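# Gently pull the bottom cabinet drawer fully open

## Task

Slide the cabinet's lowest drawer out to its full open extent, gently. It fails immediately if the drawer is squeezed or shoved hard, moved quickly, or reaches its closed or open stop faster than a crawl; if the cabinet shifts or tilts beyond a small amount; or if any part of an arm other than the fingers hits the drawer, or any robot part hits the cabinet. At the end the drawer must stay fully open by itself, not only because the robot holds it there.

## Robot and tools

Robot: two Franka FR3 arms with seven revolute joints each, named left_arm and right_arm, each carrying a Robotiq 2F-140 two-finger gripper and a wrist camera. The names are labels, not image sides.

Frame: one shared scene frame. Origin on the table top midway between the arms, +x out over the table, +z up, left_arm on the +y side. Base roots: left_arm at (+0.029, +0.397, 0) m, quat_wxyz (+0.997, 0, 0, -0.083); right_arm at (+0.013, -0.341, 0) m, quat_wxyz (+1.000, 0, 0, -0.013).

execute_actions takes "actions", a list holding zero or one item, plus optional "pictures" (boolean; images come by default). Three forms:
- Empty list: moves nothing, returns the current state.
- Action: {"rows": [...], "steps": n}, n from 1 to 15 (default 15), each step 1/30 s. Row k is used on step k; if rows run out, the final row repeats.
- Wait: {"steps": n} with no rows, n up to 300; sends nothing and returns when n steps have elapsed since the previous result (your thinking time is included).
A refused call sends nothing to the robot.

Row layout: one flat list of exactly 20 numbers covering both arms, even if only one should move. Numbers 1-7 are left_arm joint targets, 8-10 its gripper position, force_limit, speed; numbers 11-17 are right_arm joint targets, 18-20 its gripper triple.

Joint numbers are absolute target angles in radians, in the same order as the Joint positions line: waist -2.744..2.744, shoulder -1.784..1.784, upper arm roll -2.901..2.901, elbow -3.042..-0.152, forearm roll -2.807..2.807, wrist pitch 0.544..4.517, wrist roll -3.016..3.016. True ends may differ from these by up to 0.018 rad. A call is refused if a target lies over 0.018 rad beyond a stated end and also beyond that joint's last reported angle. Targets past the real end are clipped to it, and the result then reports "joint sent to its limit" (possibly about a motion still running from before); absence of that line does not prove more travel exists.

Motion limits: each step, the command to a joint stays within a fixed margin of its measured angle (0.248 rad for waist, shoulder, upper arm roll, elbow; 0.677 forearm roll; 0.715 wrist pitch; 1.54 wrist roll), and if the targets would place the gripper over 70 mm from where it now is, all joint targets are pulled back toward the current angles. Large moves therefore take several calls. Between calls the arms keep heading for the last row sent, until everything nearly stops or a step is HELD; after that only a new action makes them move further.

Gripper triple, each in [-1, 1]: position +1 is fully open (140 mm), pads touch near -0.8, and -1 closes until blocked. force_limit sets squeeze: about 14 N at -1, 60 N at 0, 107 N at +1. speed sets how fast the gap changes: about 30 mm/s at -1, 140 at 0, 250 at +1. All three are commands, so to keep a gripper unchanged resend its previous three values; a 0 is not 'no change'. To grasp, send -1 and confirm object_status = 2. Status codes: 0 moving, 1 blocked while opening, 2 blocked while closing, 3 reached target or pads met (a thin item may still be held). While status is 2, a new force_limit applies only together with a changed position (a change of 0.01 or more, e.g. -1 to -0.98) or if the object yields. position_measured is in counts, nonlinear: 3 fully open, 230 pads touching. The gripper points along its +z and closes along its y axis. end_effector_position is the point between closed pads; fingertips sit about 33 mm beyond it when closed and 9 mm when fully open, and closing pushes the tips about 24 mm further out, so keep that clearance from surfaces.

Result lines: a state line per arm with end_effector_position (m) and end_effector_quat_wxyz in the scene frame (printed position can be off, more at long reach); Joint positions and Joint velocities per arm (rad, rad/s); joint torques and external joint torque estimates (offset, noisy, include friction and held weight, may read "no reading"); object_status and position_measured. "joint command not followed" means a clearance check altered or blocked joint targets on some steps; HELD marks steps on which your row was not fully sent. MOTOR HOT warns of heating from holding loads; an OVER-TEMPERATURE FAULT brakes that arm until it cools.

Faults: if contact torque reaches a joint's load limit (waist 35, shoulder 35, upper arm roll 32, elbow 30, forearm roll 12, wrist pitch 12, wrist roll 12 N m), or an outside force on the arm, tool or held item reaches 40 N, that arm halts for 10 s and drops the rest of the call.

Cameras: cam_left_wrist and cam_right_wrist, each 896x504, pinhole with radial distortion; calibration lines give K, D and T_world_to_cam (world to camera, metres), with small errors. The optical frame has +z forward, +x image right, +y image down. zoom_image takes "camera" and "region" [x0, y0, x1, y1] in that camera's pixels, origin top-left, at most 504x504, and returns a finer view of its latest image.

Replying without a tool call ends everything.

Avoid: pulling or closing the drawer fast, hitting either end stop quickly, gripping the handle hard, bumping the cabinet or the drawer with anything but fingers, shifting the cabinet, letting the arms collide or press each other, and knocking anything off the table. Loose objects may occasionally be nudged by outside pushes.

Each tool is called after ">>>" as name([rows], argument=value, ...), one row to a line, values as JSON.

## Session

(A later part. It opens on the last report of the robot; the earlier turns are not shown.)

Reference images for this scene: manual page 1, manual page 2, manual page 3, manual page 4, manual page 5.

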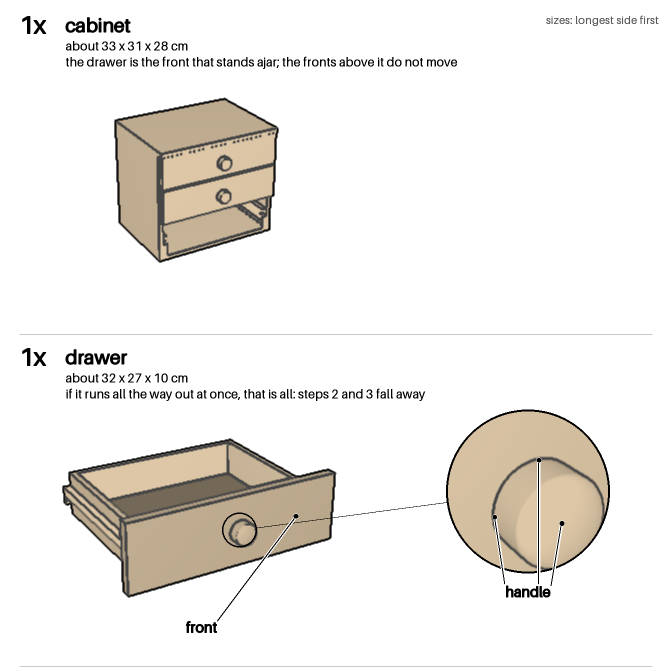

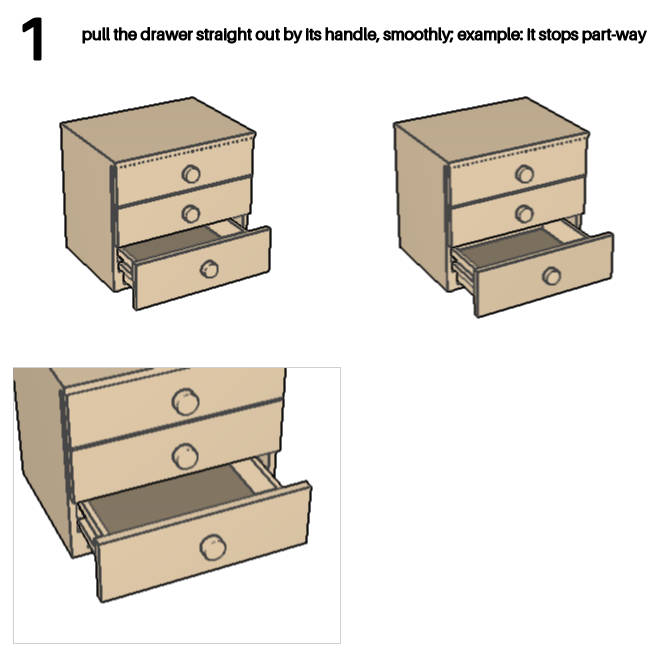

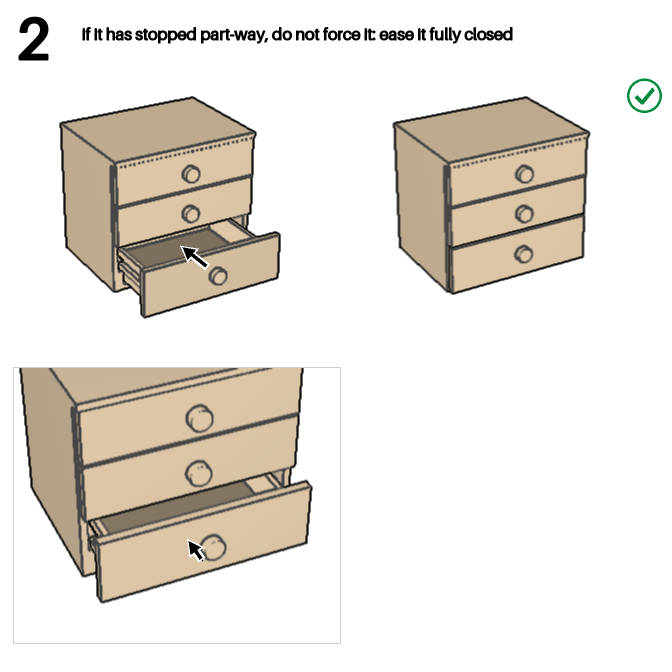

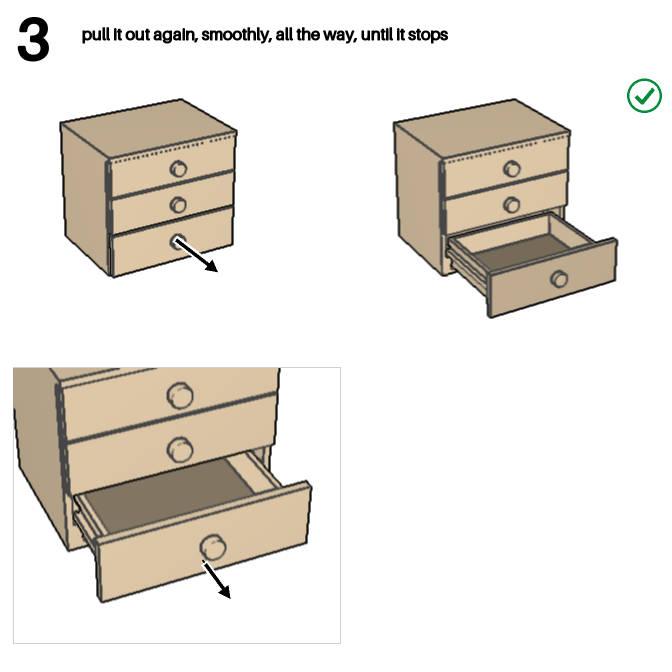

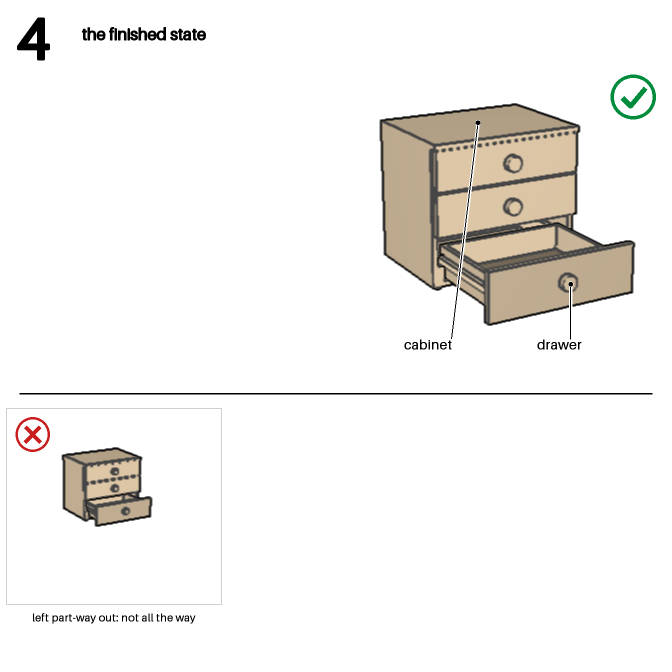

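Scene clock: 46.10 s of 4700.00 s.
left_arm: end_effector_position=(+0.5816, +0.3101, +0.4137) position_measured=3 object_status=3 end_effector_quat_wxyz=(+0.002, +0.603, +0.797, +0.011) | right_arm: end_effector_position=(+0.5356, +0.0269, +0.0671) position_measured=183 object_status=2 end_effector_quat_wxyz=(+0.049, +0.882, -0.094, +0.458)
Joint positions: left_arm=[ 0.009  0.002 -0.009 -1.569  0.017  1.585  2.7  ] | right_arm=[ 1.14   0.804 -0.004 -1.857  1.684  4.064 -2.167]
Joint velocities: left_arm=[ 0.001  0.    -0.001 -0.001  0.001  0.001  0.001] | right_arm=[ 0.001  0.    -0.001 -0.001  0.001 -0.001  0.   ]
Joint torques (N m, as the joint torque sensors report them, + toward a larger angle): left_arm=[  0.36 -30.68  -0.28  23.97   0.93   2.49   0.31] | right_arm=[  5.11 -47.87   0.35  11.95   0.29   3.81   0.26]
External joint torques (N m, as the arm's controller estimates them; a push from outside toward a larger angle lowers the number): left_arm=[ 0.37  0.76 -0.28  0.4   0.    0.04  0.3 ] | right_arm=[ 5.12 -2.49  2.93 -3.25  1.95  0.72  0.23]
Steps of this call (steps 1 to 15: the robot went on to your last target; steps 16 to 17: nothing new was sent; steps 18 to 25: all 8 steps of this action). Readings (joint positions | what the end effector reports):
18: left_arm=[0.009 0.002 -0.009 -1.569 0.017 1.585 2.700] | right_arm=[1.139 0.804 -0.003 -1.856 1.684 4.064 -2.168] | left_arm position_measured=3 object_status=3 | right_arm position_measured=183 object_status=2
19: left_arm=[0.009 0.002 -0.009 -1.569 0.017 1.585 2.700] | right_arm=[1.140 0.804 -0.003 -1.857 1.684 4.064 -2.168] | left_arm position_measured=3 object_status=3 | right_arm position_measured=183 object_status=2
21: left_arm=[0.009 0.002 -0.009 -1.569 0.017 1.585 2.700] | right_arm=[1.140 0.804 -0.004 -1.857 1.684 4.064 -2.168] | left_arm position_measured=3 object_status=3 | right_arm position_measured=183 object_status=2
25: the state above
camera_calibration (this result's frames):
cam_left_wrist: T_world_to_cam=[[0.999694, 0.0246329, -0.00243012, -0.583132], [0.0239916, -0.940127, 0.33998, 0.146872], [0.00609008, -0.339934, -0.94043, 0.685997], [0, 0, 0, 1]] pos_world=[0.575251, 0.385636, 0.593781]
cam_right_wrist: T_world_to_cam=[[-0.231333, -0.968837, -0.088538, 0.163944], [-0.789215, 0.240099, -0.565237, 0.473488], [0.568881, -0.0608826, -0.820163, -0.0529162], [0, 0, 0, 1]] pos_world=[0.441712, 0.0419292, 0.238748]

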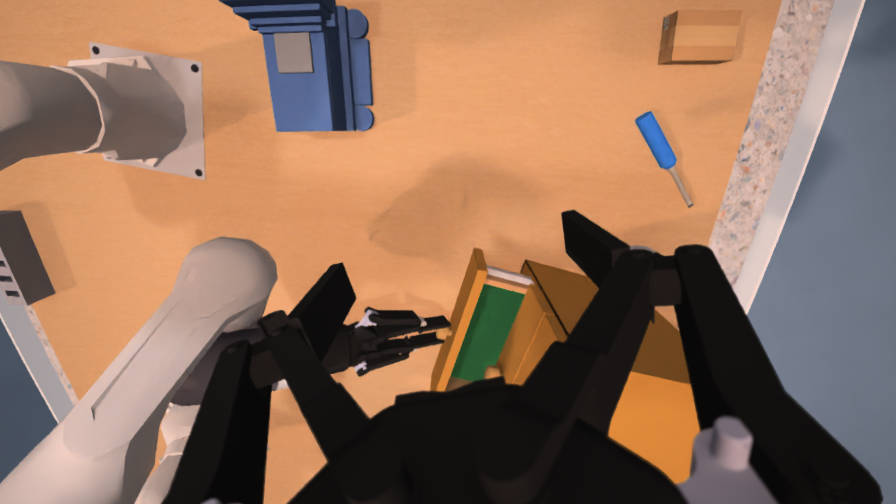

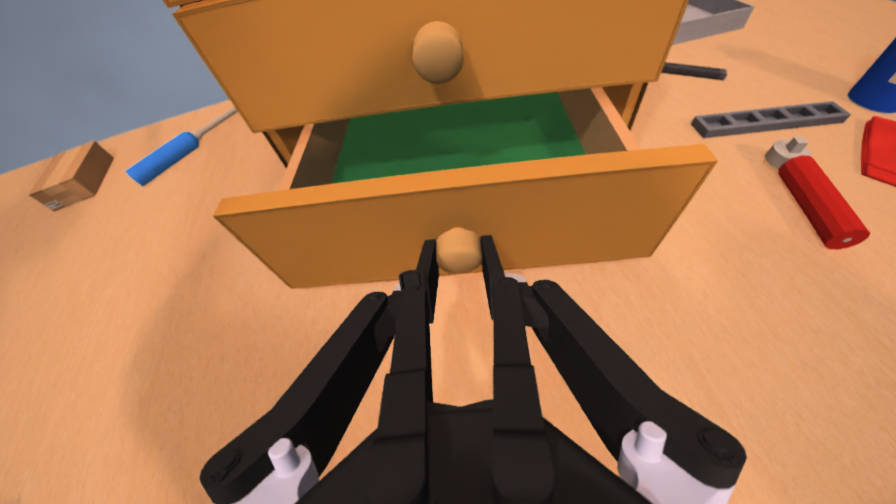

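>>> execute_actions([
  {"rows":[[0.009,0.002,-0.009,-1.569,0.017,1.585,2.705,1,-1,0,1.1449,0.8015,0,-1.861,1.6915,4.0687,-2.164,-1,-1,-0.8],[0.009,0.002,-0.009,-1.569,0.017,1.585,2.705,1,-1,0,1.1403,0.803,0,-1.8576,1.689,4.0668,-2.1666,-1,-1,-0.8],[0.009,0.002,-0.009,-1.569,0.017,1.585,2.705,1,-1,0,1.1357,0.8046,0,-1.8541,1.6866,4.065,-2.1693,-1,-1,-0.8],[0.009,0.002,-0.009,-1.569,0.017,1.585,2.705,1,-1,0,1.1334,0.8054,0,-1.8523,1.6854,4.0641,-2.1707,-1,-1,-0.8],[0.009,0.002,-0.009,-1.569,0.017,1.585,2.705,1,-1,0,1.1311,0.8062,0,-1.8505,1.6842,4.0631,-2.172,-1,-1,-0.8],[0.009,0.002,-0.009,-1.569,0.017,1.585,2.705,1,-1,0,1.1289,0.8071,0,-1.8487,1.6831,4.0622,-2.1734,-1,-1,-0.8],[0.009,0.002,-0.009,-1.569,0.017,1.585,2.705,1,-1,0,1.1266,0.8079,0,-1.8469,1.6819,4.0613,-2.1748,-1,-1,-0.8],[0.009,0.002,-0.009,-1.569,0.017,1.585,2.705,1,-1,0,1.1243,0.8087,0,-1.845,1.6808,4.0604,-2.1762,-1,-1,-0.8],[0.009,0.002,-0.009,-1.569,0.017,1.585,2.705,1,-1,0,1.1221,0.8096,0,-1.8432,1.6797,4.0595,-2.1777,-1,-1,-0.8],[0.009,0.002,-0.009,-1.569,0.017,1.585,2.705,1,-1,0,1.1198,0.8104,0,-1.8413,1.6786,4.0586,-2.1791,-1,-1,-0.8],[0.009,0.002,-0.009,-1.569,0.017,1.585,2.705,1,-1,0,1.1176,0.8113,0,-1.8394,1.6775,4.0577,-2.1806,-1,-1,-0.8],[0.009,0.002,-0.009,-1.569,0.017,1.585,2.705,1,-1,0,1.1153,0.8121,0,-1.8375,1.6764,4.0568,-2.1821,-1,-1,-0.8],[0.009,0.002,-0.009,-1.569,0.017,1.585,2.705,1,-1,0,1.1131,0.813,0,-1.8355,1.6753,4.0558,-2.1835,-1,-1,-0.8],[0.009,0.002,-0.009,-1.569,0.017,1.585,2.705,1,-1,0,1.1108,0.8139,0,-1.8336,1.6743,4.0549,-2.185,-1,-1,-0.8],[0.009,0.002,-0.009,-1.569,0.017,1.585,2.705,1,-1,0,1.1086,0.8147,0,-1.8316,1.6732,4.054,-2.1865,-1,-1,-0.8]],"steps":15},
], pictures=false)

>>> execute_actions([
  {"rows":[[0.009,0.002,-0.009,-1.569,0.017,1.585,2.705,1,-1,0,1.1063,0.8156,0,-1.8296,1.6722,4.0531,-2.188,-1,-1,-0.8],[0.009,0.002,-0.009,-1.569,0.017,1.585,2.705,1,-1,0,1.1041,0.8165,0,-1.8276,1.6711,4.0521,-2.1895,-1,-1,-0.8],[0.009,0.002,-0.009,-1.569,0.017,1.585,2.705,1,-1,0,1.1018,0.8175,0,-1.8255,1.6701,4.0512,-2.1911,-1,-1,-0.8],[0.009,0.002,-0.009,-1.569,0.017,1.585,2.705,1,-1,0,1.0996,0.8184,0,-1.8235,1.6691,4.0503,-2.1926,-1,-1,-0.8],[0.009,0.002,-0.009,-1.569,0.017,1.585,2.705,1,-1,0,1.0974,0.8193,0,-1.8214,1.6681,4.0494,-2.1942,-1,-1,-0.8],[0.009,0.002,-0.009,-1.569,0.017,1.585,2.705,1,-1,0,1.0951,0.8202,0,-1.8194,1.6671,4.0484,-2.1957,-1,-1,-0.8],[0.009,0.002,-0.009,-1.569,0.017,1.585,2.705,1,-1,0,1.0929,0.8212,0,-1.8173,1.6662,4.0475,-2.1973,-1,-1,-0.8],[0.009,0.002,-0.009,-1.569,0.017,1.585,2.705,1,-1,0,1.0907,0.8221,0,-1.8152,1.6652,4.0466,-2.1989,-1,-1,-0.8],[0.009,0.002,-0.009,-1.569,0.017,1.585,2.705,1,-1,0,1.0885,0.8231,0,-1.8131,1.6643,4.0457,-2.2005,-1,-1,-0.8],[0.009,0.002,-0.009,-1.569,0.017,1.585,2.705,1,-1,0,1.0862,0.824,0,-1.8109,1.6633,4.0447,-2.2021,-1,-1,-0.8],[0.009,0.002,-0.009,-1.569,0.017,1.585,2.705,1,-1,0,1.084,0.825,0,-1.8088,1.6624,4.0438,-2.2038,-1,-1,-0.8],[0.009,0.002,-0.009,-1.569,0.017,1.585,2.705,1,-1,0,1.0818,0.826,0,-1.8066,1.6615,4.0429,-2.2054,-1,-1,-0.8],[0.009,0.002,-0.009,-1.569,0.017,1.585,2.705,1,-1,0,1.0796,0.827,0,-1.8044,1.6606,4.042,-2.2071,-1,-1,-0.8],[0.009,0.002,-0.009,-1.569,0.017,1.585,2.705,1,-1,0,1.0774,0.828,0,-1.8022,1.6598,4.041,-2.2088,-1,-1,-0.8],[0.009,0.002,-0.009,-1.569,0.017,1.585,2.705,1,-1,0,1.0753,0.8289,0,-1.7999,1.6589,4.0401,-2.2105,-1,-1,-0.8]],"steps":15},
], pictures=false)

>>> execute_actions([
  {"rows":[[0.009,0.002,-0.009,-1.569,0.017,1.585,2.705,1,-1,0,1.0731,0.8299,0,-1.7977,1.6581,4.0391,-2.2122,-1,-1,-0.8],[0.009,0.002,-0.009,-1.569,0.017,1.585,2.705,1,-1,0,1.0709,0.831,0,-1.7954,1.6573,4.0382,-2.2139,-1,-1,-0.8],[0.009,0.002,-0.009,-1.569,0.017,1.585,2.705,1,-1,0,1.0687,0.832,0,-1.7931,1.6565,4.0373,-2.2157,-1,-1,-0.8],[0.009,0.002,-0.009,-1.569,0.017,1.585,2.705,1,-1,0,1.0665,0.833,0,-1.7907,1.6557,4.0363,-2.2174,-1,-1,-0.8],[0.009,0.002,-0.009,-1.569,0.017,1.585,2.705,1,-1,0,1.0643,0.8341,0,-1.7884,1.6549,4.0354,-2.2192,-1,-1,-0.8],[0.009,0.002,-0.009,-1.569,0.017,1.585,2.705,1,-1,0,1.0621,0.8351,0,-1.786,1.6542,4.0345,-2.221,-1,-1,-0.8],[0.009,0.002,-0.009,-1.569,0.017,1.585,2.705,1,-1,0,1.06,0.8362,0,-1.7837,1.6534,4.0335,-2.2228,-1,-1,-0.8],[0.009,0.002,-0.009,-1.569,0.017,1.585,2.705,1,-1,0,1.0578,0.8372,0,-1.7813,1.6527,4.0326,-2.2246,-1,-1,-0.8],[0.009,0.002,-0.009,-1.569,0.017,1.585,2.705,1,-1,0,1.0556,0.8383,0,-1.7789,1.652,4.0316,-2.2264,-1,-1,-0.8],[0.009,0.002,-0.009,-1.569,0.017,1.585,2.705,1,-1,0,1.0535,0.8394,0,-1.7765,1.6513,4.0307,-2.2283,-1,-1,-0.8],[0.009,0.002,-0.009,-1.569,0.017,1.585,2.705,1,-1,0,1.0513,0.8405,0,-1.774,1.6506,4.0297,-2.2301,-1,-1,-0.8],[0.009,0.002,-0.009,-1.569,0.017,1.585,2.705,1,-1,0,1.0492,0.8416,0,-1.7716,1.65,4.0288,-2.232,-1,-1,-0.8],[0.009,0.002,-0.009,-1.569,0.017,1.585,2.705,1,-1,0,1.047,0.8427,0,-1.7691,1.6493,4.0278,-2.2339,-1,-1,-0.8],[0.009,0.002,-0.009,-1.569,0.017,1.585,2.705,1,-1,0,1.0449,0.8438,0,-1.7666,1.6487,4.0269,-2.2358,-1,-1,-0.8],[0.009,0.002,-0.009,-1.569,0.017,1.585,2.705,1,-1,0,1.0427,0.8449,0,-1.7641,1.6481,4.0259,-2.2377,-1,-1,-0.8]],"steps":15},
], pictures=false)

>>> execute_actions([
  {"rows":[[0.009,0.002,-0.009,-1.569,0.017,1.585,2.705,1,-1,0,1.0406,0.8461,0,-1.7615,1.6475,4.025,-2.2396,-1,-1,-0.8],[0.009,0.002,-0.009,-1.569,0.017,1.585,2.705,1,-1,0,1.0385,0.8472,0,-1.759,1.6469,4.024,-2.2415,-1,-1,-0.8],[0.009,0.002,-0.009,-1.569,0.017,1.585,2.705,1,-1,0,1.0364,0.8483,0,-1.7564,1.6463,4.0231,-2.2435,-1,-1,-0.8],[0.009,0.002,-0.009,-1.569,0.017,1.585,2.705,1,-1,0,1.0342,0.8495,0,-1.7538,1.6458,4.0221,-2.2454,-1,-1,-0.8],[0.009,0.002,-0.009,-1.569,0.017,1.585,2.705,1,-1,0,1.0321,0.8506,0,-1.7512,1.6452,4.0212,-2.2474,-1,-1,-0.8],[0.009,0.002,-0.009,-1.569,0.017,1.585,2.705,1,-1,0,1.03,0.8518,0,-1.7486,1.6447,4.0202,-2.2494,-1,-1,-0.8],[0.009,0.002,-0.009,-1.569,0.017,1.585,2.705,1,-1,0,1.0279,0.853,0,-1.7459,1.6442,4.0193,-2.2514,-1,-1,-0.8],[0.009,0.002,-0.009,-1.569,0.017,1.585,2.705,1,-1,0,1.0258,0.8542,0,-1.7433,1.6437,4.0183,-2.2534,-1,-1,-0.8],[0.009,0.002,-0.009,-1.569,0.017,1.585,2.705,1,-1,0,1.0237,0.8554,0,-1.7406,1.6433,4.0174,-2.2555,-1,-1,-0.8],[0.009,0.002,-0.009,-1.569,0.017,1.585,2.705,1,-1,0,1.0216,0.8566,0,-1.7379,1.6428,4.0164,-2.2575,-1,-1,-0.8],[0.009,0.002,-0.009,-1.569,0.017,1.585,2.705,1,-1,0,1.0195,0.8578,0,-1.7352,1.6424,4.0154,-2.2596,-1,-1,-0.8],[0.009,0.002,-0.009,-1.569,0.017,1.585,2.705,1,-1,0,1.0174,0.859,0,-1.7324,1.6419,4.0145,-2.2617,-1,-1,-0.8],[0.009,0.002,-0.009,-1.569,0.017,1.585,2.705,1,-1,0,1.0153,0.8603,0,-1.7297,1.6415,4.0135,-2.2638,-1,-1,-0.8],[0.009,0.002,-0.009,-1.569,0.017,1.585,2.705,1,-1,0,1.0132,0.8615,0,-1.7269,1.6411,4.0125,-2.2659,-1,-1,-0.8]],"steps":15},
], pictures=false)

>>> execute_actions([
  {"steps":22},
])

>>> zoom_image(camera="cam_left_wrist", region=[470,240,570,340])

Scene clock: 56.90 s of 4700.00 s.
left_arm: end_effector_position=(+0.5816, +0.3101, +0.4137) position_measured=3 object_status=3 end_effector_quat_wxyz=(+0.002, +0.603, +0.797, +0.011) | right_arm: end_effector_position=(+0.5443, +0.0253, +0.0670) position_measured=183 object_status=2 end_effector_quat_wxyz=(+0.047, +0.882, -0.099, +0.458)
Joint positions: left_arm=[ 0.009  0.002 -0.009 -1.569  0.017  1.585  2.7  ] | right_arm=[ 1.119  0.81   0.002 -1.838  1.68   4.06  -2.176]
Joint velocities: left_arm=[-0.    -0.     0.001 -0.001  0.001 -0.001 -0.001] | right_arm=[-0.066  0.025 -0.     0.056 -0.029 -0.025 -0.039]
Joint torques (N m, as the joint torque sensors report them, + toward a larger angle): left_arm=[  0.41 -30.54  -0.58  24.06   0.9    2.49   0.33] | right_arm=[ -3.68 -45.07  -3.11  17.71  -2.74   2.62   0.13]
External joint torques (N m, as the arm's controller estimates them; a push from outside toward a larger angle lowers the number): left_arm=[ 0.4   0.92 -0.59  0.47 -0.03  0.04  0.33] | right_arm=[-3.94  0.73 -0.71  2.5  -1.07 -0.49  0.1 ]
Steps of this call (steps 1 to 15: the robot went on to your last target; steps 16 to 90: nothing new was sent; then 7.30 s passed at rest; steps 91 to 105: all 15 steps of this action). Readings (joint positions | what the end effector reports):
91: left_arm=[0.009 0.002 -0.009 -1.569 0.017 1.585 2.700] | right_arm=[1.140 0.804 -0.004 -1.857 1.684 4.063 -2.167] | left_arm position_measured=3 object_status=3 | right_arm position_measured=183 object_status=2
92: left_arm=[0.009 0.002 -0.009 -1.569 0.017 1.585 2.700] | right_arm=[1.140 0.804 -0.004 -1.857 1.684 4.063 -2.167] | left_arm position_measured=3 object_status=3 | right_arm position_measured=183 object_status=2
94: left_arm=[0.009 0.002 -0.009 -1.569 0.017 1.585 2.700] | right_arm=[1.139 0.804 -0.003 -1.856 1.684 4.064 -2.167] | left_arm position_measured=3 object_status=3 | right_arm position_measured=183 object_status=2
98: left_arm=[0.009 0.002 -0.009 -1.569 0.017 1.585 2.700] | right_arm=[1.133 0.805 0.000 -1.852 1.684 4.064 -2.168] | left_arm position_measured=3 object_status=3 | right_arm position_measured=183 object_status=2
105: the state above

Scene clock: 57.40 s of 4700.00 s.
left_arm: end_effector_position=(+0.5816, +0.3101, +0.4137) position_measured=3 object_status=3 end_effector_quat_wxyz=(+0.002, +0.603, +0.797, +0.011) | right_arm: end_effector_position=(+0.5626, +0.0214, +0.0665) position_measured=183 object_status=2 end_effector_quat_wxyz=(+0.047, +0.882, -0.100, +0.458)
Joint positions: left_arm=[ 0.009  0.002 -0.009 -1.569  0.017  1.585  2.7  ] | right_arm=[ 1.086  0.824  0.002 -1.807  1.665  4.047 -2.198]
Joint velocities: left_arm=[-0.     0.001  0.    -0.    -0.    -0.     0.001] | right_arm=[-0.066  0.029  0.001  0.065 -0.026 -0.027 -0.048]
Joint torques (N m, as the joint torque sensors report them, + toward a larger angle): left_arm=[  0.37 -30.67  -0.61  23.79   0.91   2.52   0.29] | right_arm=[ -2.31 -45.47  -3.46  16.55  -2.9    2.55   0.18]
External joint torques (N m, as the arm's controller estimates them; a push from outside toward a larger angle lowers the number): left_arm=[ 0.39  0.63 -0.59  0.29 -0.01  0.08  0.29] | right_arm=[-2.68  0.91 -1.01  1.04 -1.17 -0.52  0.15]
Steps of this call (steps 1 to 15: all 15 steps of this action). Readings (joint positions | what the end effector reports):
1: left_arm=[0.009 0.002 -0.009 -1.569 0.017 1.585 2.700] | right_arm=[1.117 0.811 0.002 -1.836 1.679 4.059 -2.177] | left_arm position_measured=3 object_status=3 | right_arm position_measured=183 object_status=2
2: left_arm=[0.009 0.002 -0.009 -1.569 0.017 1.585 2.700] | right_arm=[1.115 0.812 0.002 -1.834 1.678 4.058 -2.179] | left_arm position_measured=3 object_status=3 | right_arm position_measured=183 object_status=2
4: left_arm=[0.009 0.002 -0.009 -1.569 0.017 1.585 2.700] | right_arm=[1.110 0.814 0.002 -1.830 1.676 4.056 -2.182] | left_arm position_measured=3 object_status=3 | right_arm position_measured=183 object_status=2
8: left_arm=[0.009 0.002 -0.009 -1.569 0.017 1.585 2.700] | right_arm=[1.101 0.817 0.002 -1.822 1.672 4.053 -2.187] | left_arm position_measured=3 object_status=3 | right_arm position_measured=183 object_status=2
15: the state above

Scene clock: 57.90 s of 4700.00 s.
left_arm: end_effector_position=(+0.5816, +0.3101, +0.4137) position_measured=3 object_status=3 end_effector_quat_wxyz=(+0.002, +0.603, +0.797, +0.011) | right_arm: end_effector_position=(+0.5810, +0.0176, +0.0661) position_measured=183 object_status=2 end_effector_quat_wxyz=(+0.047, +0.882, -0.100, +0.458)
Joint positions: left_arm=[ 0.009  0.002 -0.009 -1.569  0.017  1.585  2.7  ] | right_arm=[ 1.053  0.84   0.002 -1.772  1.654  4.033 -2.224]
Joint velocities: left_arm=[-0.001 -0.    -0.001 -0.001 -0.    -0.001  0.001] | right_arm=[-0.067  0.031  0.     0.072 -0.02  -0.028 -0.053]
Joint torques (N m, as the joint torque sensors report them, + toward a larger angle): left_arm=[  0.38 -30.69  -0.46  24.08   0.9    2.49   0.3 ] | right_arm=[ -2.39 -46.6   -3.23  17.8   -2.78   2.47   0.25]
External joint torques (N m, as the arm's controller estimates them; a push from outside toward a larger angle lowers the number): left_arm=[ 0.44  0.8  -0.41  0.5  -0.02  0.05  0.3 ] | right_arm=[-2.47  0.58 -0.52  1.91 -1.01 -0.58  0.22]
Steps of this call (steps 1 to 15: all 15 steps of this action). Readings (joint positions | what the end effector reports):
1: left_arm=[0.009 0.002 -0.009 -1.569 0.017 1.585 2.700] | right_arm=[1.083 0.825 0.002 -1.805 1.664 4.046 -2.200] | left_arm position_measured=3 object_status=3 | right_arm position_measured=183 object_status=2
2: left_arm=[0.009 0.002 -0.009 -1.569 0.017 1.585 2.700] | right_arm=[1.081 0.826 0.002 -1.803 1.664 4.045 -2.201] | left_arm position_measured=3 object_status=3 | right_arm position_measured=183 object_status=2
4: left_arm=[0.009 0.002 -0.009 -1.569 0.017 1.585 2.700] | right_arm=[1.077 0.828 0.002 -1.798 1.662 4.043 -2.205] | left_arm position_measured=3 object_status=3 | right_arm position_measured=183 object_status=2
8: left_arm=[0.009 0.002 -0.009 -1.569 0.017 1.585 2.700] | right_arm=[1.068 0.832 0.002 -1.789 1.659 4.039 -2.212] | left_arm position_measured=3 object_status=3 | right_arm position_measured=183 object_status=2
15: the state above

Scene clock: 58.40 s of 4700.00 s.
left_arm: end_effector_position=(+0.5816, +0.3101, +0.4137) position_measured=3 object_status=3 end_effector_quat_wxyz=(+0.002, +0.603, +0.797, +0.011) | right_arm: end_effector_position=(+0.5993, +0.0137, +0.0657) position_measured=183 object_status=2 end_effector_quat_wxyz=(+0.047, +0.882, -0.101, +0.458)
Joint positions: left_arm=[ 0.009  0.002 -0.009 -1.569  0.017  1.585  2.7  ] | right_arm=[ 1.021  0.857  0.002 -1.733  1.645  4.019 -2.253]
Joint velocities: left_arm=[ 0.    -0.001  0.001  0.001 -0.001  0.001  0.001] | right_arm=[-0.051  0.022  0.001  0.057 -0.016 -0.029 -0.053]
Joint torques (N m, as the joint torque sensors report them, + toward a larger angle): left_arm=[  0.36 -30.64  -0.19  24.06   0.91   2.49   0.3 ] | right_arm=[ -2.77 -46.54  -3.53  18.54  -2.77   2.61   0.09]
External joint torques (N m, as the arm's controller estimates them; a push from outside toward a larger angle lowers the number): left_arm=[ 0.2   0.94 -0.35  0.39 -0.03  0.03  0.3 ] | right_arm=[-3.96  1.3  -1.65  2.26 -0.93 -0.46  0.07]
Steps of this call (steps 1 to 15: all 15 steps of this action). Readings (joint positions | what the end effector reports):
1: left_arm=[0.009 0.002 -0.009 -1.569 0.017 1.585 2.700] | right_arm=[1.051 0.841 0.002 -1.770 1.653 4.032 -2.226] | left_arm position_measured=3 object_status=3 | right_arm position_measured=183 object_status=2
2: left_arm=[0.009 0.002 -0.009 -1.569 0.017 1.585 2.700] | right_arm=[1.049 0.842 0.002 -1.767 1.652 4.031 -2.228] | left_arm position_measured=3 object_status=3 | right_arm position_measured=183 object_status=2
4: left_arm=[0.009 0.002 -0.009 -1.569 0.017 1.585 2.700] | right_arm=[1.044 0.844 0.002 -1.762 1.651 4.029 -2.231] | left_arm position_measured=3 object_status=3 | right_arm position_measured=183 object_status=2
8: left_arm=[0.009 0.002 -0.009 -1.569 0.017 1.585 2.700] | right_arm=[1.036 0.849 0.002 -1.752 1.649 4.026 -2.239] | left_arm position_measured=3 object_status=3 | right_arm position_measured=183 object_status=2
15: the state above

Scene clock: 59.13 s of 4700.00 s.
left_arm: end_effector_position=(+0.5816, +0.3101, +0.4137) position_measured=3 object_status=3 end_effector_quat_wxyz=(+0.002, +0.603, +0.797, +0.011) | right_arm: end_effector_position=(+0.6013, +0.0133, +0.0657) position_measured=183 object_status=2 end_effector_quat_wxyz=(+0.049, +0.882, -0.098, +0.458)
Joint positions: left_arm=[ 0.009  0.002 -0.009 -1.569  0.017  1.585  2.7  ] | right_arm=[ 1.018  0.858  0.002 -1.729  1.645  4.017 -2.263]
Joint velocities: left_arm=[ 0.001 -0.     0.     0.001  0.     0.     0.   ] | right_arm=[-0.    -0.001  0.    -0.001 -0.001 -0.     0.001]
Joint torques (N m, as the joint torque sensors report them, + toward a larger angle): left_arm=[  0.33 -30.79  -0.45  24.07   0.94   2.54   0.29] | right_arm=[ -2.64 -46.69  -3.51  18.21  -2.98   2.25  -0.15]
External joint torques (N m, as the arm's controller estimates them; a push from outside toward a larger angle lowers the number): left_arm=[ 0.28  0.7  -0.5   0.45  0.01  0.08  0.29] | right_arm=[-2.66  0.94 -0.97  1.74 -1.1  -0.72 -0.17]
Steps of this call (steps 1 to 15: the robot went on to your last target; steps 16 to 22: nothing new was sent). Readings (joint positions | what the end effector reports):
1: left_arm=[0.009 0.002 -0.009 -1.569 0.017 1.585 2.700] | right_arm=[1.020 0.857 0.002 -1.732 1.645 4.018 -2.254] | left_arm position_measured=3 object_status=3 | right_arm position_measured=183 object_status=2
2: left_arm=[0.009 0.002 -0.009 -1.569 0.017 1.585 2.700] | right_arm=[1.019 0.858 0.002 -1.731 1.645 4.017 -2.256] | left_arm position_measured=3 object_status=3 | right_arm position_measured=183 object_status=2
4: left_arm=[0.009 0.002 -0.009 -1.569 0.017 1.585 2.700] | right_arm=[1.018 0.858 0.002 -1.730 1.645 4.017 -2.258] | left_arm position_measured=3 object_status=3 | right_arm position_measured=183 object_status=2
8: left_arm=[0.009 0.002 -0.009 -1.569 0.017 1.585 2.700] | right_arm=[1.018 0.858 0.002 -1.730 1.645 4.017 -2.261] | left_arm position_measured=3 object_status=3 | right_arm position_measured=183 object_status=2
22: the state above
All arms were judged still, so your last target was given up. Only a new action makes them travel on or press farther. Fingers that are still opening or closing keep moving.
camera_calibration (this result's frames):
cam_left_wrist: T_world_to_cam=[[0.999694, 0.0246258, -0.00243011, -0.583129], [0.0239849, -0.940127, 0.33998, 0.146876], [0.00608767, -0.339934, -0.94043, 0.685998], [0, 0, 0, 1]] pos_world=[0.575252, 0.385636, 0.593781]
cam_right_wrist: T_world_to_cam=[[-0.237204, -0.967155, -0.0913556, 0.169537], [-0.788137, 0.246568, -0.563953, 0.52693], [0.567956, -0.0617714, -0.820738, -0.0917144], [0, 0, 0, 1]] pos_world=[0.507598, 0.0283793, 0.237378]

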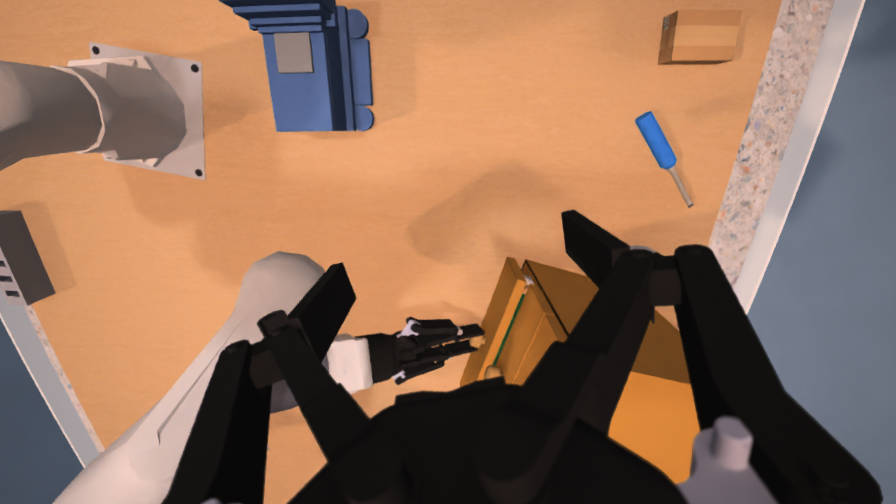

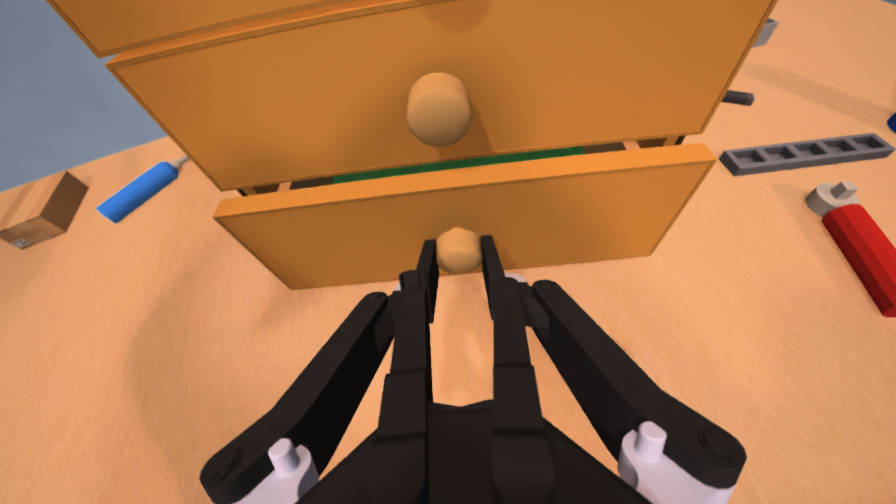

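Region (470, 240, 570, 340) of cam_left_wrist's 896x504 image, scaled by 5.040, with more detail than that image has.

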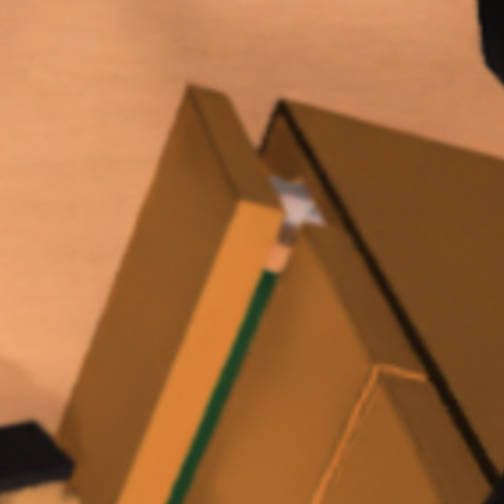

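>>> execute_actions([
  {"rows":[[0.009,0.002,-0.009,-1.569,0.017,1.585,2.705,1,-1,0,1.0111,0.8627,0,-1.7241,1.6407,4.0115,-2.2681,-1,-1,-0.8],[0.009,0.002,-0.009,-1.569,0.017,1.585,2.705,1,-1,0,1.009,0.864,0,-1.7212,1.6404,4.0106,-2.2702,-1,-1,-0.8],[0.009,0.002,-0.009,-1.569,0.017,1.585,2.705,1,-1,0,1.007,0.8652,0,-1.7184,1.64,4.0096,-2.2724,-1,-1,-0.8],[0.009,0.002,-0.009,-1.569,0.017,1.585,2.705,1,-1,0,1.0049,0.8665,0,-1.7155,1.6397,4.0086,-2.2746,-1,-1,-0.8],[0.009,0.002,-0.009,-1.569,0.017,1.585,2.705,1,-1,0,1.0028,0.8678,0,-1.7126,1.6394,4.0076,-2.2768,-1,-1,-0.8],[0.009,0.002,-0.009,-1.569,0.017,1.585,2.705,1,-1,0,1.0008,0.8691,0,-1.7097,1.6391,4.0067,-2.279,-1,-1,-0.8],[0.009,0.002,-0.009,-1.569,0.017,1.585,2.705,1,-1,0,0.9987,0.8704,0,-1.7067,1.6389,4.0057,-2.2813,-1,-1,-0.8],[0.009,0.002,-0.009,-1.569,0.017,1.585,2.705,1,-1,0,0.9967,0.8717,0,-1.7038,1.6386,4.0047,-2.2835,-1,-1,-0.8],[0.009,0.002,-0.009,-1.569,0.017,1.585,2.705,1,-1,0,0.9951,0.8728,0,-1.7014,1.6384,4.0039,-2.2853,-1,-1,-0.8],[0.009,0.002,-0.009,-1.569,0.017,1.585,2.705,1,-1,0,0.9935,0.8738,0,-1.699,1.6383,4.0031,-2.2872,-1,-1,-0.8],[0.009,0.002,-0.009,-1.569,0.017,1.585,2.705,1,-1,0,0.9922,0.8746,0,-1.6972,1.6382,4.0026,-2.2886,-1,-1,-0.8],[0.009,0.002,-0.009,-1.569,0.017,1.585,2.705,1,-1,0,0.9914,0.8751,0,-1.696,1.6381,4.0022,-2.2895,-1,-1,-0.8],[0.009,0.002,-0.009,-1.569,0.017,1.585,2.705,1,-1,0,0.991,0.8754,0,-1.6954,1.638,4.002,-2.2899,-1,-1,-0.8],[0.009,0.002,-0.009,-1.569,0.017,1.585,2.705,1,-1,0,0.9906,0.8757,0,-1.6948,1.638,4.0018,-2.2904,-1,-1,-0.8],[0.009,0.002,-0.009,-1.569,0.017,1.585,2.705,1,-1,0,0.9902,0.8759,0,-1.6942,1.638,4.0016,-2.2909,-1,-1,-0.8]],"steps":15},
], pictures=false)

>>> execute_actions([
  {"rows":[[0.009,0.002,-0.009,-1.569,0.017,1.585,2.705,1,-1,0,0.9898,0.8762,0,-1.6936,1.6379,4.0014,-2.2913,-1,-1,-0.8],[0.009,0.002,-0.009,-1.569,0.017,1.585,2.705,1,-1,0,0.9894,0.8765,0,-1.693,1.6379,4.0012,-2.2918,-1,-1,-0.8],[0.009,0.002,-0.009,-1.569,0.017,1.585,2.705,1,-1,0,0.989,0.8767,0,-1.6924,1.6378,4.001,-2.2922,-1,-1,-0.8],[0.009,0.002,-0.009,-1.569,0.017,1.585,2.705,1,-1,0,0.9886,0.877,0,-1.6918,1.6378,4.0008,-2.2927,-1,-1,-0.8],[0.009,0.002,-0.009,-1.569,0.017,1.585,2.705,1,-1,0,0.9882,0.8773,0,-1.6912,1.6378,4.0006,-2.2932,-1,-1,-0.8],[0.009,0.002,-0.009,-1.569,0.017,1.585,2.705,1,-1,0,0.9878,0.8775,0,-1.6906,1.6377,4.0004,-2.2936,-1,-1,-0.8],[0.009,0.002,-0.009,-1.569,0.017,1.585,2.705,1,-1,0,0.9874,0.8778,0,-1.69,1.6377,4.0002,-2.2941,-1,-1,-0.8],[0.009,0.002,-0.009,-1.569,0.017,1.585,2.705,1,-1,0,0.987,0.8781,0,-1.6893,1.6377,4.0,-2.2946,-1,-1,-0.8],[0.009,0.002,-0.009,-1.569,0.017,1.585,2.705,1,-1,0,0.9866,0.8783,0,-1.6887,1.6377,3.9998,-2.295,-1,-1,-0.8],[0.009,0.002,-0.009,-1.569,0.017,1.585,2.705,1,-1,0,0.9862,0.8786,0,-1.6881,1.6376,3.9996,-2.2955,-1,-1,-0.8],[0.009,0.002,-0.009,-1.569,0.017,1.585,2.705,1,-1,0,0.9858,0.8789,0,-1.6875,1.6376,3.9994,-2.296,-1,-1,-0.8],[0.009,0.002,-0.009,-1.569,0.017,1.585,2.705,1,-1,0,0.9854,0.8792,0,-1.6869,1.6376,3.9992,-2.2965,-1,-1,-0.8],[0.009,0.002,-0.009,-1.569,0.017,1.585,2.705,1,-1,0,0.985,0.8794,0,-1.6863,1.6376,3.999,-2.2969,-1,-1,-0.8],[0.009,0.002,-0.009,-1.569,0.017,1.585,2.705,1,-1,0,0.9846,0.8797,0,-1.6857,1.6375,3.9988,-2.2974,-1,-1,-0.8],[0.009,0.002,-0.009,-1.569,0.017,1.585,2.705,1,-1,0,0.9842,0.88,0,-1.685,1.6375,3.9986,-2.2979,-1,-1,-0.8]],"steps":15},
], pictures=false)

>>> execute_actions([
  {"rows":[[0.009,0.002,-0.009,-1.569,0.017,1.585,2.705,1,-1,0,0.9838,0.8802,0,-1.6844,1.6375,3.9985,-2.2983,-1,-1,-0.8],[0.009,0.002,-0.009,-1.569,0.017,1.585,2.705,1,-1,0,0.9834,0.8805,0,-1.6838,1.6375,3.9983,-2.2988,-1,-1,-0.8],[0.009,0.002,-0.009,-1.569,0.017,1.585,2.705,1,-1,0,0.983,0.8808,0,-1.6832,1.6374,3.9981,-2.2993,-1,-1,-0.8],[0.009,0.002,-0.009,-1.569,0.017,1.585,2.705,1,-1,0,0.9825,0.881,0,-1.6826,1.6374,3.9979,-2.2997,-1,-1,-0.8],[0.009,0.002,-0.009,-1.569,0.017,1.585,2.705,1,-1,0,0.9821,0.8813,0,-1.682,1.6374,3.9977,-2.3002,-1,-1,-0.8],[0.009,0.002,-0.009,-1.569,0.017,1.585,2.705,1,-1,0,0.9817,0.8816,0,-1.6813,1.6374,3.9975,-2.3007,-1,-1,-0.8],[0.009,0.002,-0.009,-1.569,0.017,1.585,2.705,1,-1,0,0.9813,0.8819,0,-1.6807,1.6373,3.9973,-2.3012,-1,-1,-0.8],[0.009,0.002,-0.009,-1.569,0.017,1.585,2.705,1,-1,0,0.9809,0.8821,0,-1.6801,1.6373,3.9971,-2.3016,-1,-1,-0.8],[0.009,0.002,-0.009,-1.569,0.017,1.585,2.705,1,-1,0,0.9805,0.8824,0,-1.6795,1.6373,3.9969,-2.3021,-1,-1,-0.8],[0.009,0.002,-0.009,-1.569,0.017,1.585,2.705,1,-1,0,0.9801,0.8827,0,-1.6789,1.6373,3.9967,-2.3026,-1,-1,-0.8],[0.009,0.002,-0.009,-1.569,0.017,1.585,2.705,1,-1,0,0.9797,0.883,0,-1.6782,1.6373,3.9965,-2.3031,-1,-1,-0.8],[0.009,0.002,-0.009,-1.569,0.017,1.585,2.705,1,-1,0,0.9793,0.8832,0,-1.6776,1.6373,3.9963,-2.3036,-1,-1,-0.8],[0.009,0.002,-0.009,-1.569,0.017,1.585,2.705,1,-1,0,0.9789,0.8835,0,-1.677,1.6372,3.9961,-2.304,-1,-1,-0.8]],"steps":15},
], pictures=false)

Scene clock: 66.63 s of 4700.00 s.
left_arm: end_effector_position=(+0.5816, +0.3101, +0.4137) position_measured=3 object_status=3 end_effector_quat_wxyz=(+0.002, +0.603, +0.797, +0.011) | right_arm: end_effector_position=(+0.6141, +0.0106, +0.0654) position_measured=183 object_status=2 end_effector_quat_wxyz=(+0.048, +0.882, -0.100, +0.458)
Joint positions: left_arm=[ 0.009  0.002 -0.009 -1.569  0.017  1.585  2.7  ] | right_arm=[ 0.996  0.872  0.002 -1.699  1.642  4.007 -2.281]
Joint velocities: left_arm=[-0.001  0.    -0.001 -0.     0.    -0.    -0.   ] | right_arm=[-0.021  0.011 -0.     0.028 -0.002 -0.011 -0.035]
Joint torques (N m, as the joint torque sensors report them, + toward a larger angle): left_arm=[  0.43 -30.7   -0.4   24.13   0.91   2.51   0.32] | right_arm=[ -1.19 -47.03  -3.55  17.8   -3.     2.25   0.07]
External joint torques (N m, as the arm's controller estimates them; a push from outside toward a larger angle lowers the number): left_arm=[ 0.59  0.86 -0.23  0.49  0.    0.05  0.32] | right_arm=[-1.67  0.97 -1.27  1.22 -1.06 -0.67  0.05]
Steps of this call (steps 1 to 90: nothing new was sent; then 4.00 s passed at rest; steps 91 to 105: all 15 steps of this action). Readings (joint positions | what the end effector reports):
91: left_arm=[0.009 0.002 -0.009 -1.569 0.017 1.585 2.700] | right_arm=[1.017 0.859 0.002 -1.729 1.645 4.017 -2.264] | left_arm position_measured=3 object_status=3 | right_arm position_measured=183 object_status=2
92: left_arm=[0.009 0.002 -0.009 -1.569 0.017 1.585 2.700] | right_arm=[1.017 0.859 0.002 -1.728 1.645 4.017 -2.264] | left_arm position_measured=3 object_status=3 | right_arm position_measured=183 object_status=2
94: left_arm=[0.009 0.002 -0.009 -1.569 0.017 1.585 2.700] | right_arm=[1.014 0.861 0.002 -1.723 1.644 4.016 -2.265] | left_arm position_measured=3 object_status=3 | right_arm position_measured=183 object_status=2
98: left_arm=[0.009 0.002 -0.009 -1.569 0.017 1.585 2.700] | right_arm=[1.006 0.866 0.002 -1.713 1.643 4.012 -2.271] | left_arm position_measured=3 object_status=3 | right_arm position_measured=183 object_status=2
105: the state above

Scene clock: 67.13 s of 4700.00 s.
left_arm: end_effector_position=(+0.5816, +0.3101, +0.4137) position_measured=3 object_status=3 end_effector_quat_wxyz=(+0.002, +0.603, +0.797, +0.011) | right_arm: end_effector_position=(+0.6182, +0.0097, +0.0653) position_measured=183 object_status=2 end_effector_quat_wxyz=(+0.048, +0.882, -0.099, +0.458)
Joint positions: left_arm=[ 0.009  0.002 -0.009 -1.569  0.017  1.585  2.7  ] | right_arm=[ 0.989  0.876  0.002 -1.689  1.641  4.004 -2.292]
Joint velocities: left_arm=[ 0.     0.     0.     0.001 -0.    -0.001 -0.   ] | right_arm=[-0.013  0.008 -0.001  0.021 -0.002 -0.007 -0.015]
Joint torques (N m, as the joint torque sensors report them, + toward a larger angle): left_arm=[  0.5  -30.52  -0.35  23.9    0.92   2.52   0.31] | right_arm=[ -2.06 -46.69  -3.39  17.88  -3.02   2.21   0.03]
External joint torques (N m, as the arm's controller estimates them; a push from outside toward a larger angle lowers the number): left_arm=[ 0.5   0.92 -0.36  0.31  0.    0.07  0.3 ] | right_arm=[-2.24  1.57 -0.86  1.12 -1.08 -0.72  0.01]
Steps of this call (steps 1 to 15: all 15 steps of this action). Readings (joint positions | what the end effector reports):
1: left_arm=[0.009 0.002 -0.009 -1.569 0.017 1.585 2.700] | right_arm=[0.996 0.872 0.002 -1.698 1.641 4.007 -2.282] | left_arm position_measured=3 object_status=3 | right_arm position_measured=183 object_status=2
2: left_arm=[0.009 0.002 -0.009 -1.569 0.017 1.585 2.700] | right_arm=[0.995 0.872 0.002 -1.697 1.641 4.006 -2.284] | left_arm position_measured=3 object_status=3 | right_arm position_measured=183 object_status=2
4: left_arm=[0.009 0.002 -0.009 -1.569 0.017 1.585 2.700] | right_arm=[0.994 0.873 0.002 -1.696 1.641 4.006 -2.285] | left_arm position_measured=3 object_status=3 | right_arm position_measured=183 object_status=2
8: left_arm=[0.009 0.002 -0.009 -1.569 0.017 1.585 2.700] | right_arm=[0.993 0.874 0.002 -1.693 1.641 4.005 -2.288] | left_arm position_measured=3 object_status=3 | right_arm position_measured=183 object_status=2
15: the state above

Scene clock: 67.63 s of 4700.00 s.
left_arm: end_effector_position=(+0.5816, +0.3101, +0.4137) position_measured=3 object_status=3 end_effector_quat_wxyz=(+0.002, +0.603, +0.797, +0.011) | right_arm: end_effector_position=(+0.6218, +0.0090, +0.0652) position_measured=183 object_status=2 end_effector_quat_wxyz=(+0.048, +0.882, -0.099, +0.458)
Joint positions: left_arm=[ 0.009  0.002 -0.009 -1.569  0.017  1.585  2.7  ] | right_arm=[ 0.983  0.88   0.002 -1.68   1.641  4.001 -2.299]
Joint velocities: left_arm=[ 0.001 -0.    -0.001  0.001 -0.     0.    -0.   ] | right_arm=[-0.007  0.002 -0.     0.009  0.001 -0.005 -0.011]
Joint torques (N m, as the joint torque sensors report them, + toward a larger angle): left_arm=[  0.3  -30.61  -0.6   24.12   0.93   2.53   0.29] | right_arm=[ -2.22 -47.48  -3.46  18.57  -2.98   2.18  -0.03]
External joint torques (N m, as the arm's controller estimates them; a push from outside toward a larger angle lowers the number): left_arm=[ 0.32  0.85 -0.59  0.5   0.01  0.07  0.29] | right_arm=[-2.48  0.96 -1.02  1.69 -1.01 -0.74 -0.05]
Steps of this call (steps 1 to 15: all 15 steps of this action). Readings (joint positions | what the end effector reports):
1: left_arm=[0.009 0.002 -0.009 -1.569 0.017 1.585 2.700] | right_arm=[0.989 0.876 0.002 -1.688 1.641 4.003 -2.293] | left_arm position_measured=3 object_status=3 | right_arm position_measured=183 object_status=2
2: left_arm=[0.009 0.002 -0.009 -1.569 0.017 1.585 2.700] | right_arm=[0.988 0.877 0.002 -1.688 1.641 4.003 -2.293] | left_arm position_measured=3 object_status=3 | right_arm position_measured=183 object_status=2
4: left_arm=[0.009 0.002 -0.009 -1.569 0.017 1.585 2.700] | right_arm=[0.988 0.877 0.002 -1.686 1.641 4.003 -2.294] | left_arm position_measured=3 object_status=3 | right_arm position_measured=183 object_status=2
8: left_arm=[0.009 0.002 -0.009 -1.569 0.017 1.585 2.700] | right_arm=[0.986 0.878 0.002 -1.684 1.641 4.002 -2.296] | left_arm position_measured=3 object_status=3 | right_arm position_measured=183 object_status=2
15: the state above

Not yet closed; 3 mm more slowly.

>>> execute_actions([
  {"rows":[[0.009,0.002,-0.009,-1.569,0.017,1.585,2.705,1,-1,0,0.9785,0.8838,0,-1.6764,1.6372,3.9959,-2.3045,-1,-1,-0.8],[0.009,0.002,-0.009,-1.569,0.017,1.585,2.705,1,-1,0,0.9781,0.8841,0,-1.6757,1.6372,3.9957,-2.305,-1,-1,-0.8],[0.009,0.002,-0.009,-1.569,0.017,1.585,2.705,1,-1,0,0.9777,0.8844,0,-1.6751,1.6372,3.9955,-2.3055,-1,-1,-0.8],[0.009,0.002,-0.009,-1.569,0.017,1.585,2.705,1,-1,0,0.9773,0.8846,0,-1.6745,1.6372,3.9953,-2.306,-1,-1,-0.8],[0.009,0.002,-0.009,-1.569,0.017,1.585,2.705,1,-1,0,0.9769,0.8849,0,-1.6738,1.6372,3.9951,-2.3065,-1,-1,-0.8],[0.009,0.002,-0.009,-1.569,0.017,1.585,2.705,1,-1,0,0.9765,0.8852,0,-1.6732,1.6371,3.9949,-2.307,-1,-1,-0.8],[0.009,0.002,-0.009,-1.569,0.017,1.585,2.705,1,-1,0,0.9761,0.8855,0,-1.6726,1.6371,3.9947,-2.3074,-1,-1,-0.8],[0.009,0.002,-0.009,-1.569,0.017,1.585,2.705,1,-1,0,0.9757,0.8858,0,-1.6719,1.6371,3.9945,-2.3079,-1,-1,-0.8],[0.009,0.002,-0.009,-1.569,0.017,1.585,2.705,1,-1,0,0.9753,0.886,0,-1.6713,1.6371,3.9943,-2.3084,-1,-1,-0.8],[0.009,0.002,-0.009,-1.569,0.017,1.585,2.705,1,-1,0,0.9749,0.8863,0,-1.6707,1.6371,3.9941,-2.3089,-1,-1,-0.8],[0.009,0.002,-0.009,-1.569,0.017,1.585,2.705,1,-1,0,0.9745,0.8866,0,-1.67,1.6371,3.9939,-2.3094,-1,-1,-0.8],[0.009,0.002,-0.009,-1.569,0.017,1.585,2.705,1,-1,0,0.9741,0.8869,0,-1.6694,1.6371,3.9937,-2.3099,-1,-1,-0.8]],"steps":15},
])

Scene clock: 70.30 s of 4700.00 s.
left_arm: end_effector_position=(+0.5816, +0.3101, +0.4137) position_measured=3 object_status=3 end_effector_quat_wxyz=(+0.002, +0.603, +0.797, +0.011) | right_arm: end_effector_position=(+0.6220, +0.0090, +0.0651) position_measured=183 object_status=2 end_effector_quat_wxyz=(+0.050, +0.882, -0.098, +0.458)
Joint positions: left_arm=[ 0.009  0.002 -0.009 -1.569  0.017  1.585  2.7  ] | right_arm=[ 0.982  0.882  0.004 -1.676  1.642  4.003 -2.304]
Joint velocities: left_arm=[ 0.001 -0.     0.001  0.001 -0.    -0.     0.   ] | right_arm=[-0.001  0.003  0.002  0.004  0.003  0.003 -0.007]
Joint torques (N m, as the joint torque sensors report them, + toward a larger angle): left_arm=[  0.45 -30.57  -0.4   24.     0.88   2.51   0.31] | right_arm=[ -4.43 -46.95  -4.3   21.47  -3.46   1.34  -0.1 ]
External joint torques (N m, as the arm's controller estimates them; a push from outside toward a larger angle lowers the number): left_arm=[ 0.28  1.   -0.57  0.33 -0.06  0.04  0.3 ] | right_arm=[-4.46  1.42 -1.72  4.62 -1.5  -1.57 -0.12]
Steps of this call (steps 1 to 15: the robot went on to your last target; steps 16 to 65: nothing new was sent; steps 66 to 80: all 15 steps of this action). Readings (joint positions | what the end effector reports):
66: left_arm=[0.009 0.002 -0.009 -1.569 0.017 1.585 2.700] | right_arm=[0.983 0.880 0.002 -1.680 1.641 4.001 -2.301] | left_arm position_measured=3 object_status=3 | right_arm position_measured=183 object_status=2
67: left_arm=[0.009 0.002 -0.009 -1.569 0.017 1.585 2.700] | right_arm=[0.983 0.880 0.002 -1.680 1.641 4.001 -2.301] | left_arm position_measured=3 object_status=3 | right_arm position_measured=183 object_status=2
69: left_arm=[0.009 0.002 -0.009 -1.569 0.017 1.585 2.700] | right_arm=[0.983 0.880 0.002 -1.679 1.641 4.001 -2.302] | left_arm position_measured=3 object_status=3 | right_arm position_measured=183 object_status=2
73: left_arm=[0.009 0.002 -0.009 -1.569 0.017 1.585 2.700] | right_arm=[0.983 0.881 0.002 -1.678 1.641 4.002 -2.302] | left_arm position_measured=3 object_status=3 | right_arm position_measured=183 object_status=2
80: the state above
camera_calibration (this result's frames):
cam_left_wrist: T_world_to_cam=[[0.999694, 0.0246201, -0.00243022, -0.583128], [0.0239796, -0.940127, 0.33998, 0.146879], [0.00608561, -0.339934, -0.94043, 0.685999], [0, 0, 0, 1]] pos_world=[0.575252, 0.385636, 0.593781]
cam_right_wrist: T_world_to_cam=[[-0.238409, -0.966975, -0.0901077, 0.170965], [-0.787382, 0.246772, -0.564919, 0.543601], [0.568499, -0.0637329, -0.820212, -0.104531], [0, 0, 0, 1]] pos_world=[0.528207, 0.0245116, 0.236758]

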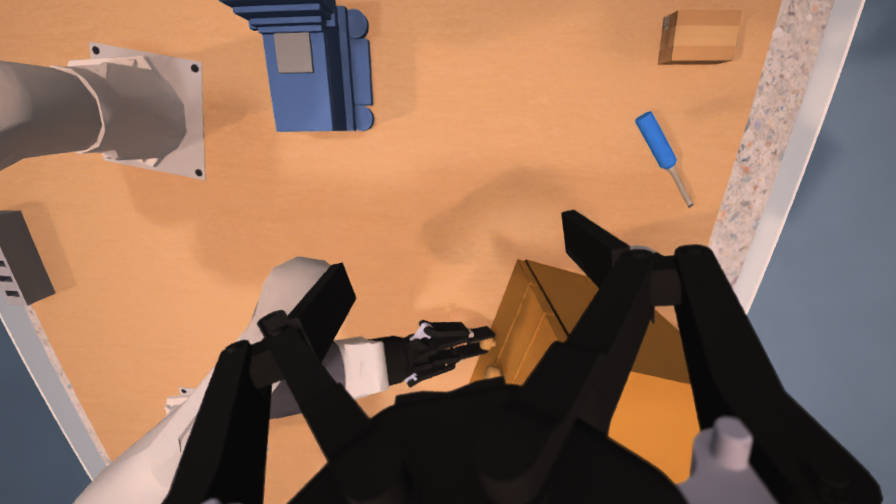

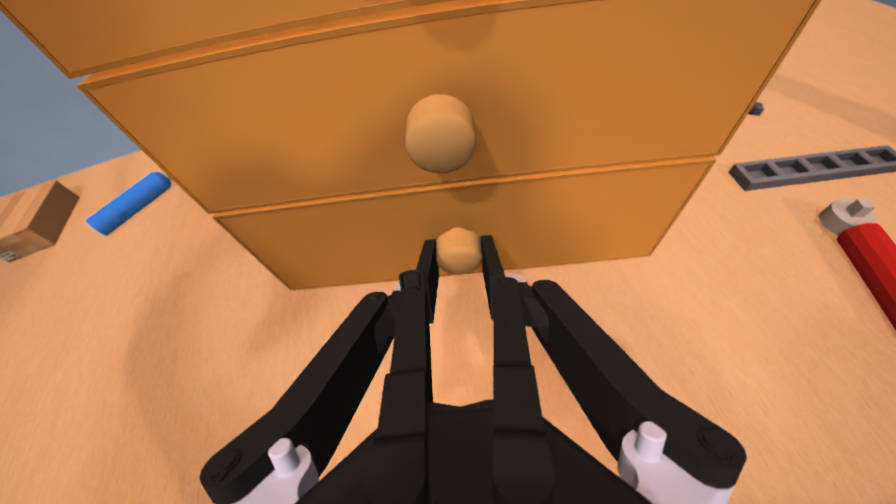

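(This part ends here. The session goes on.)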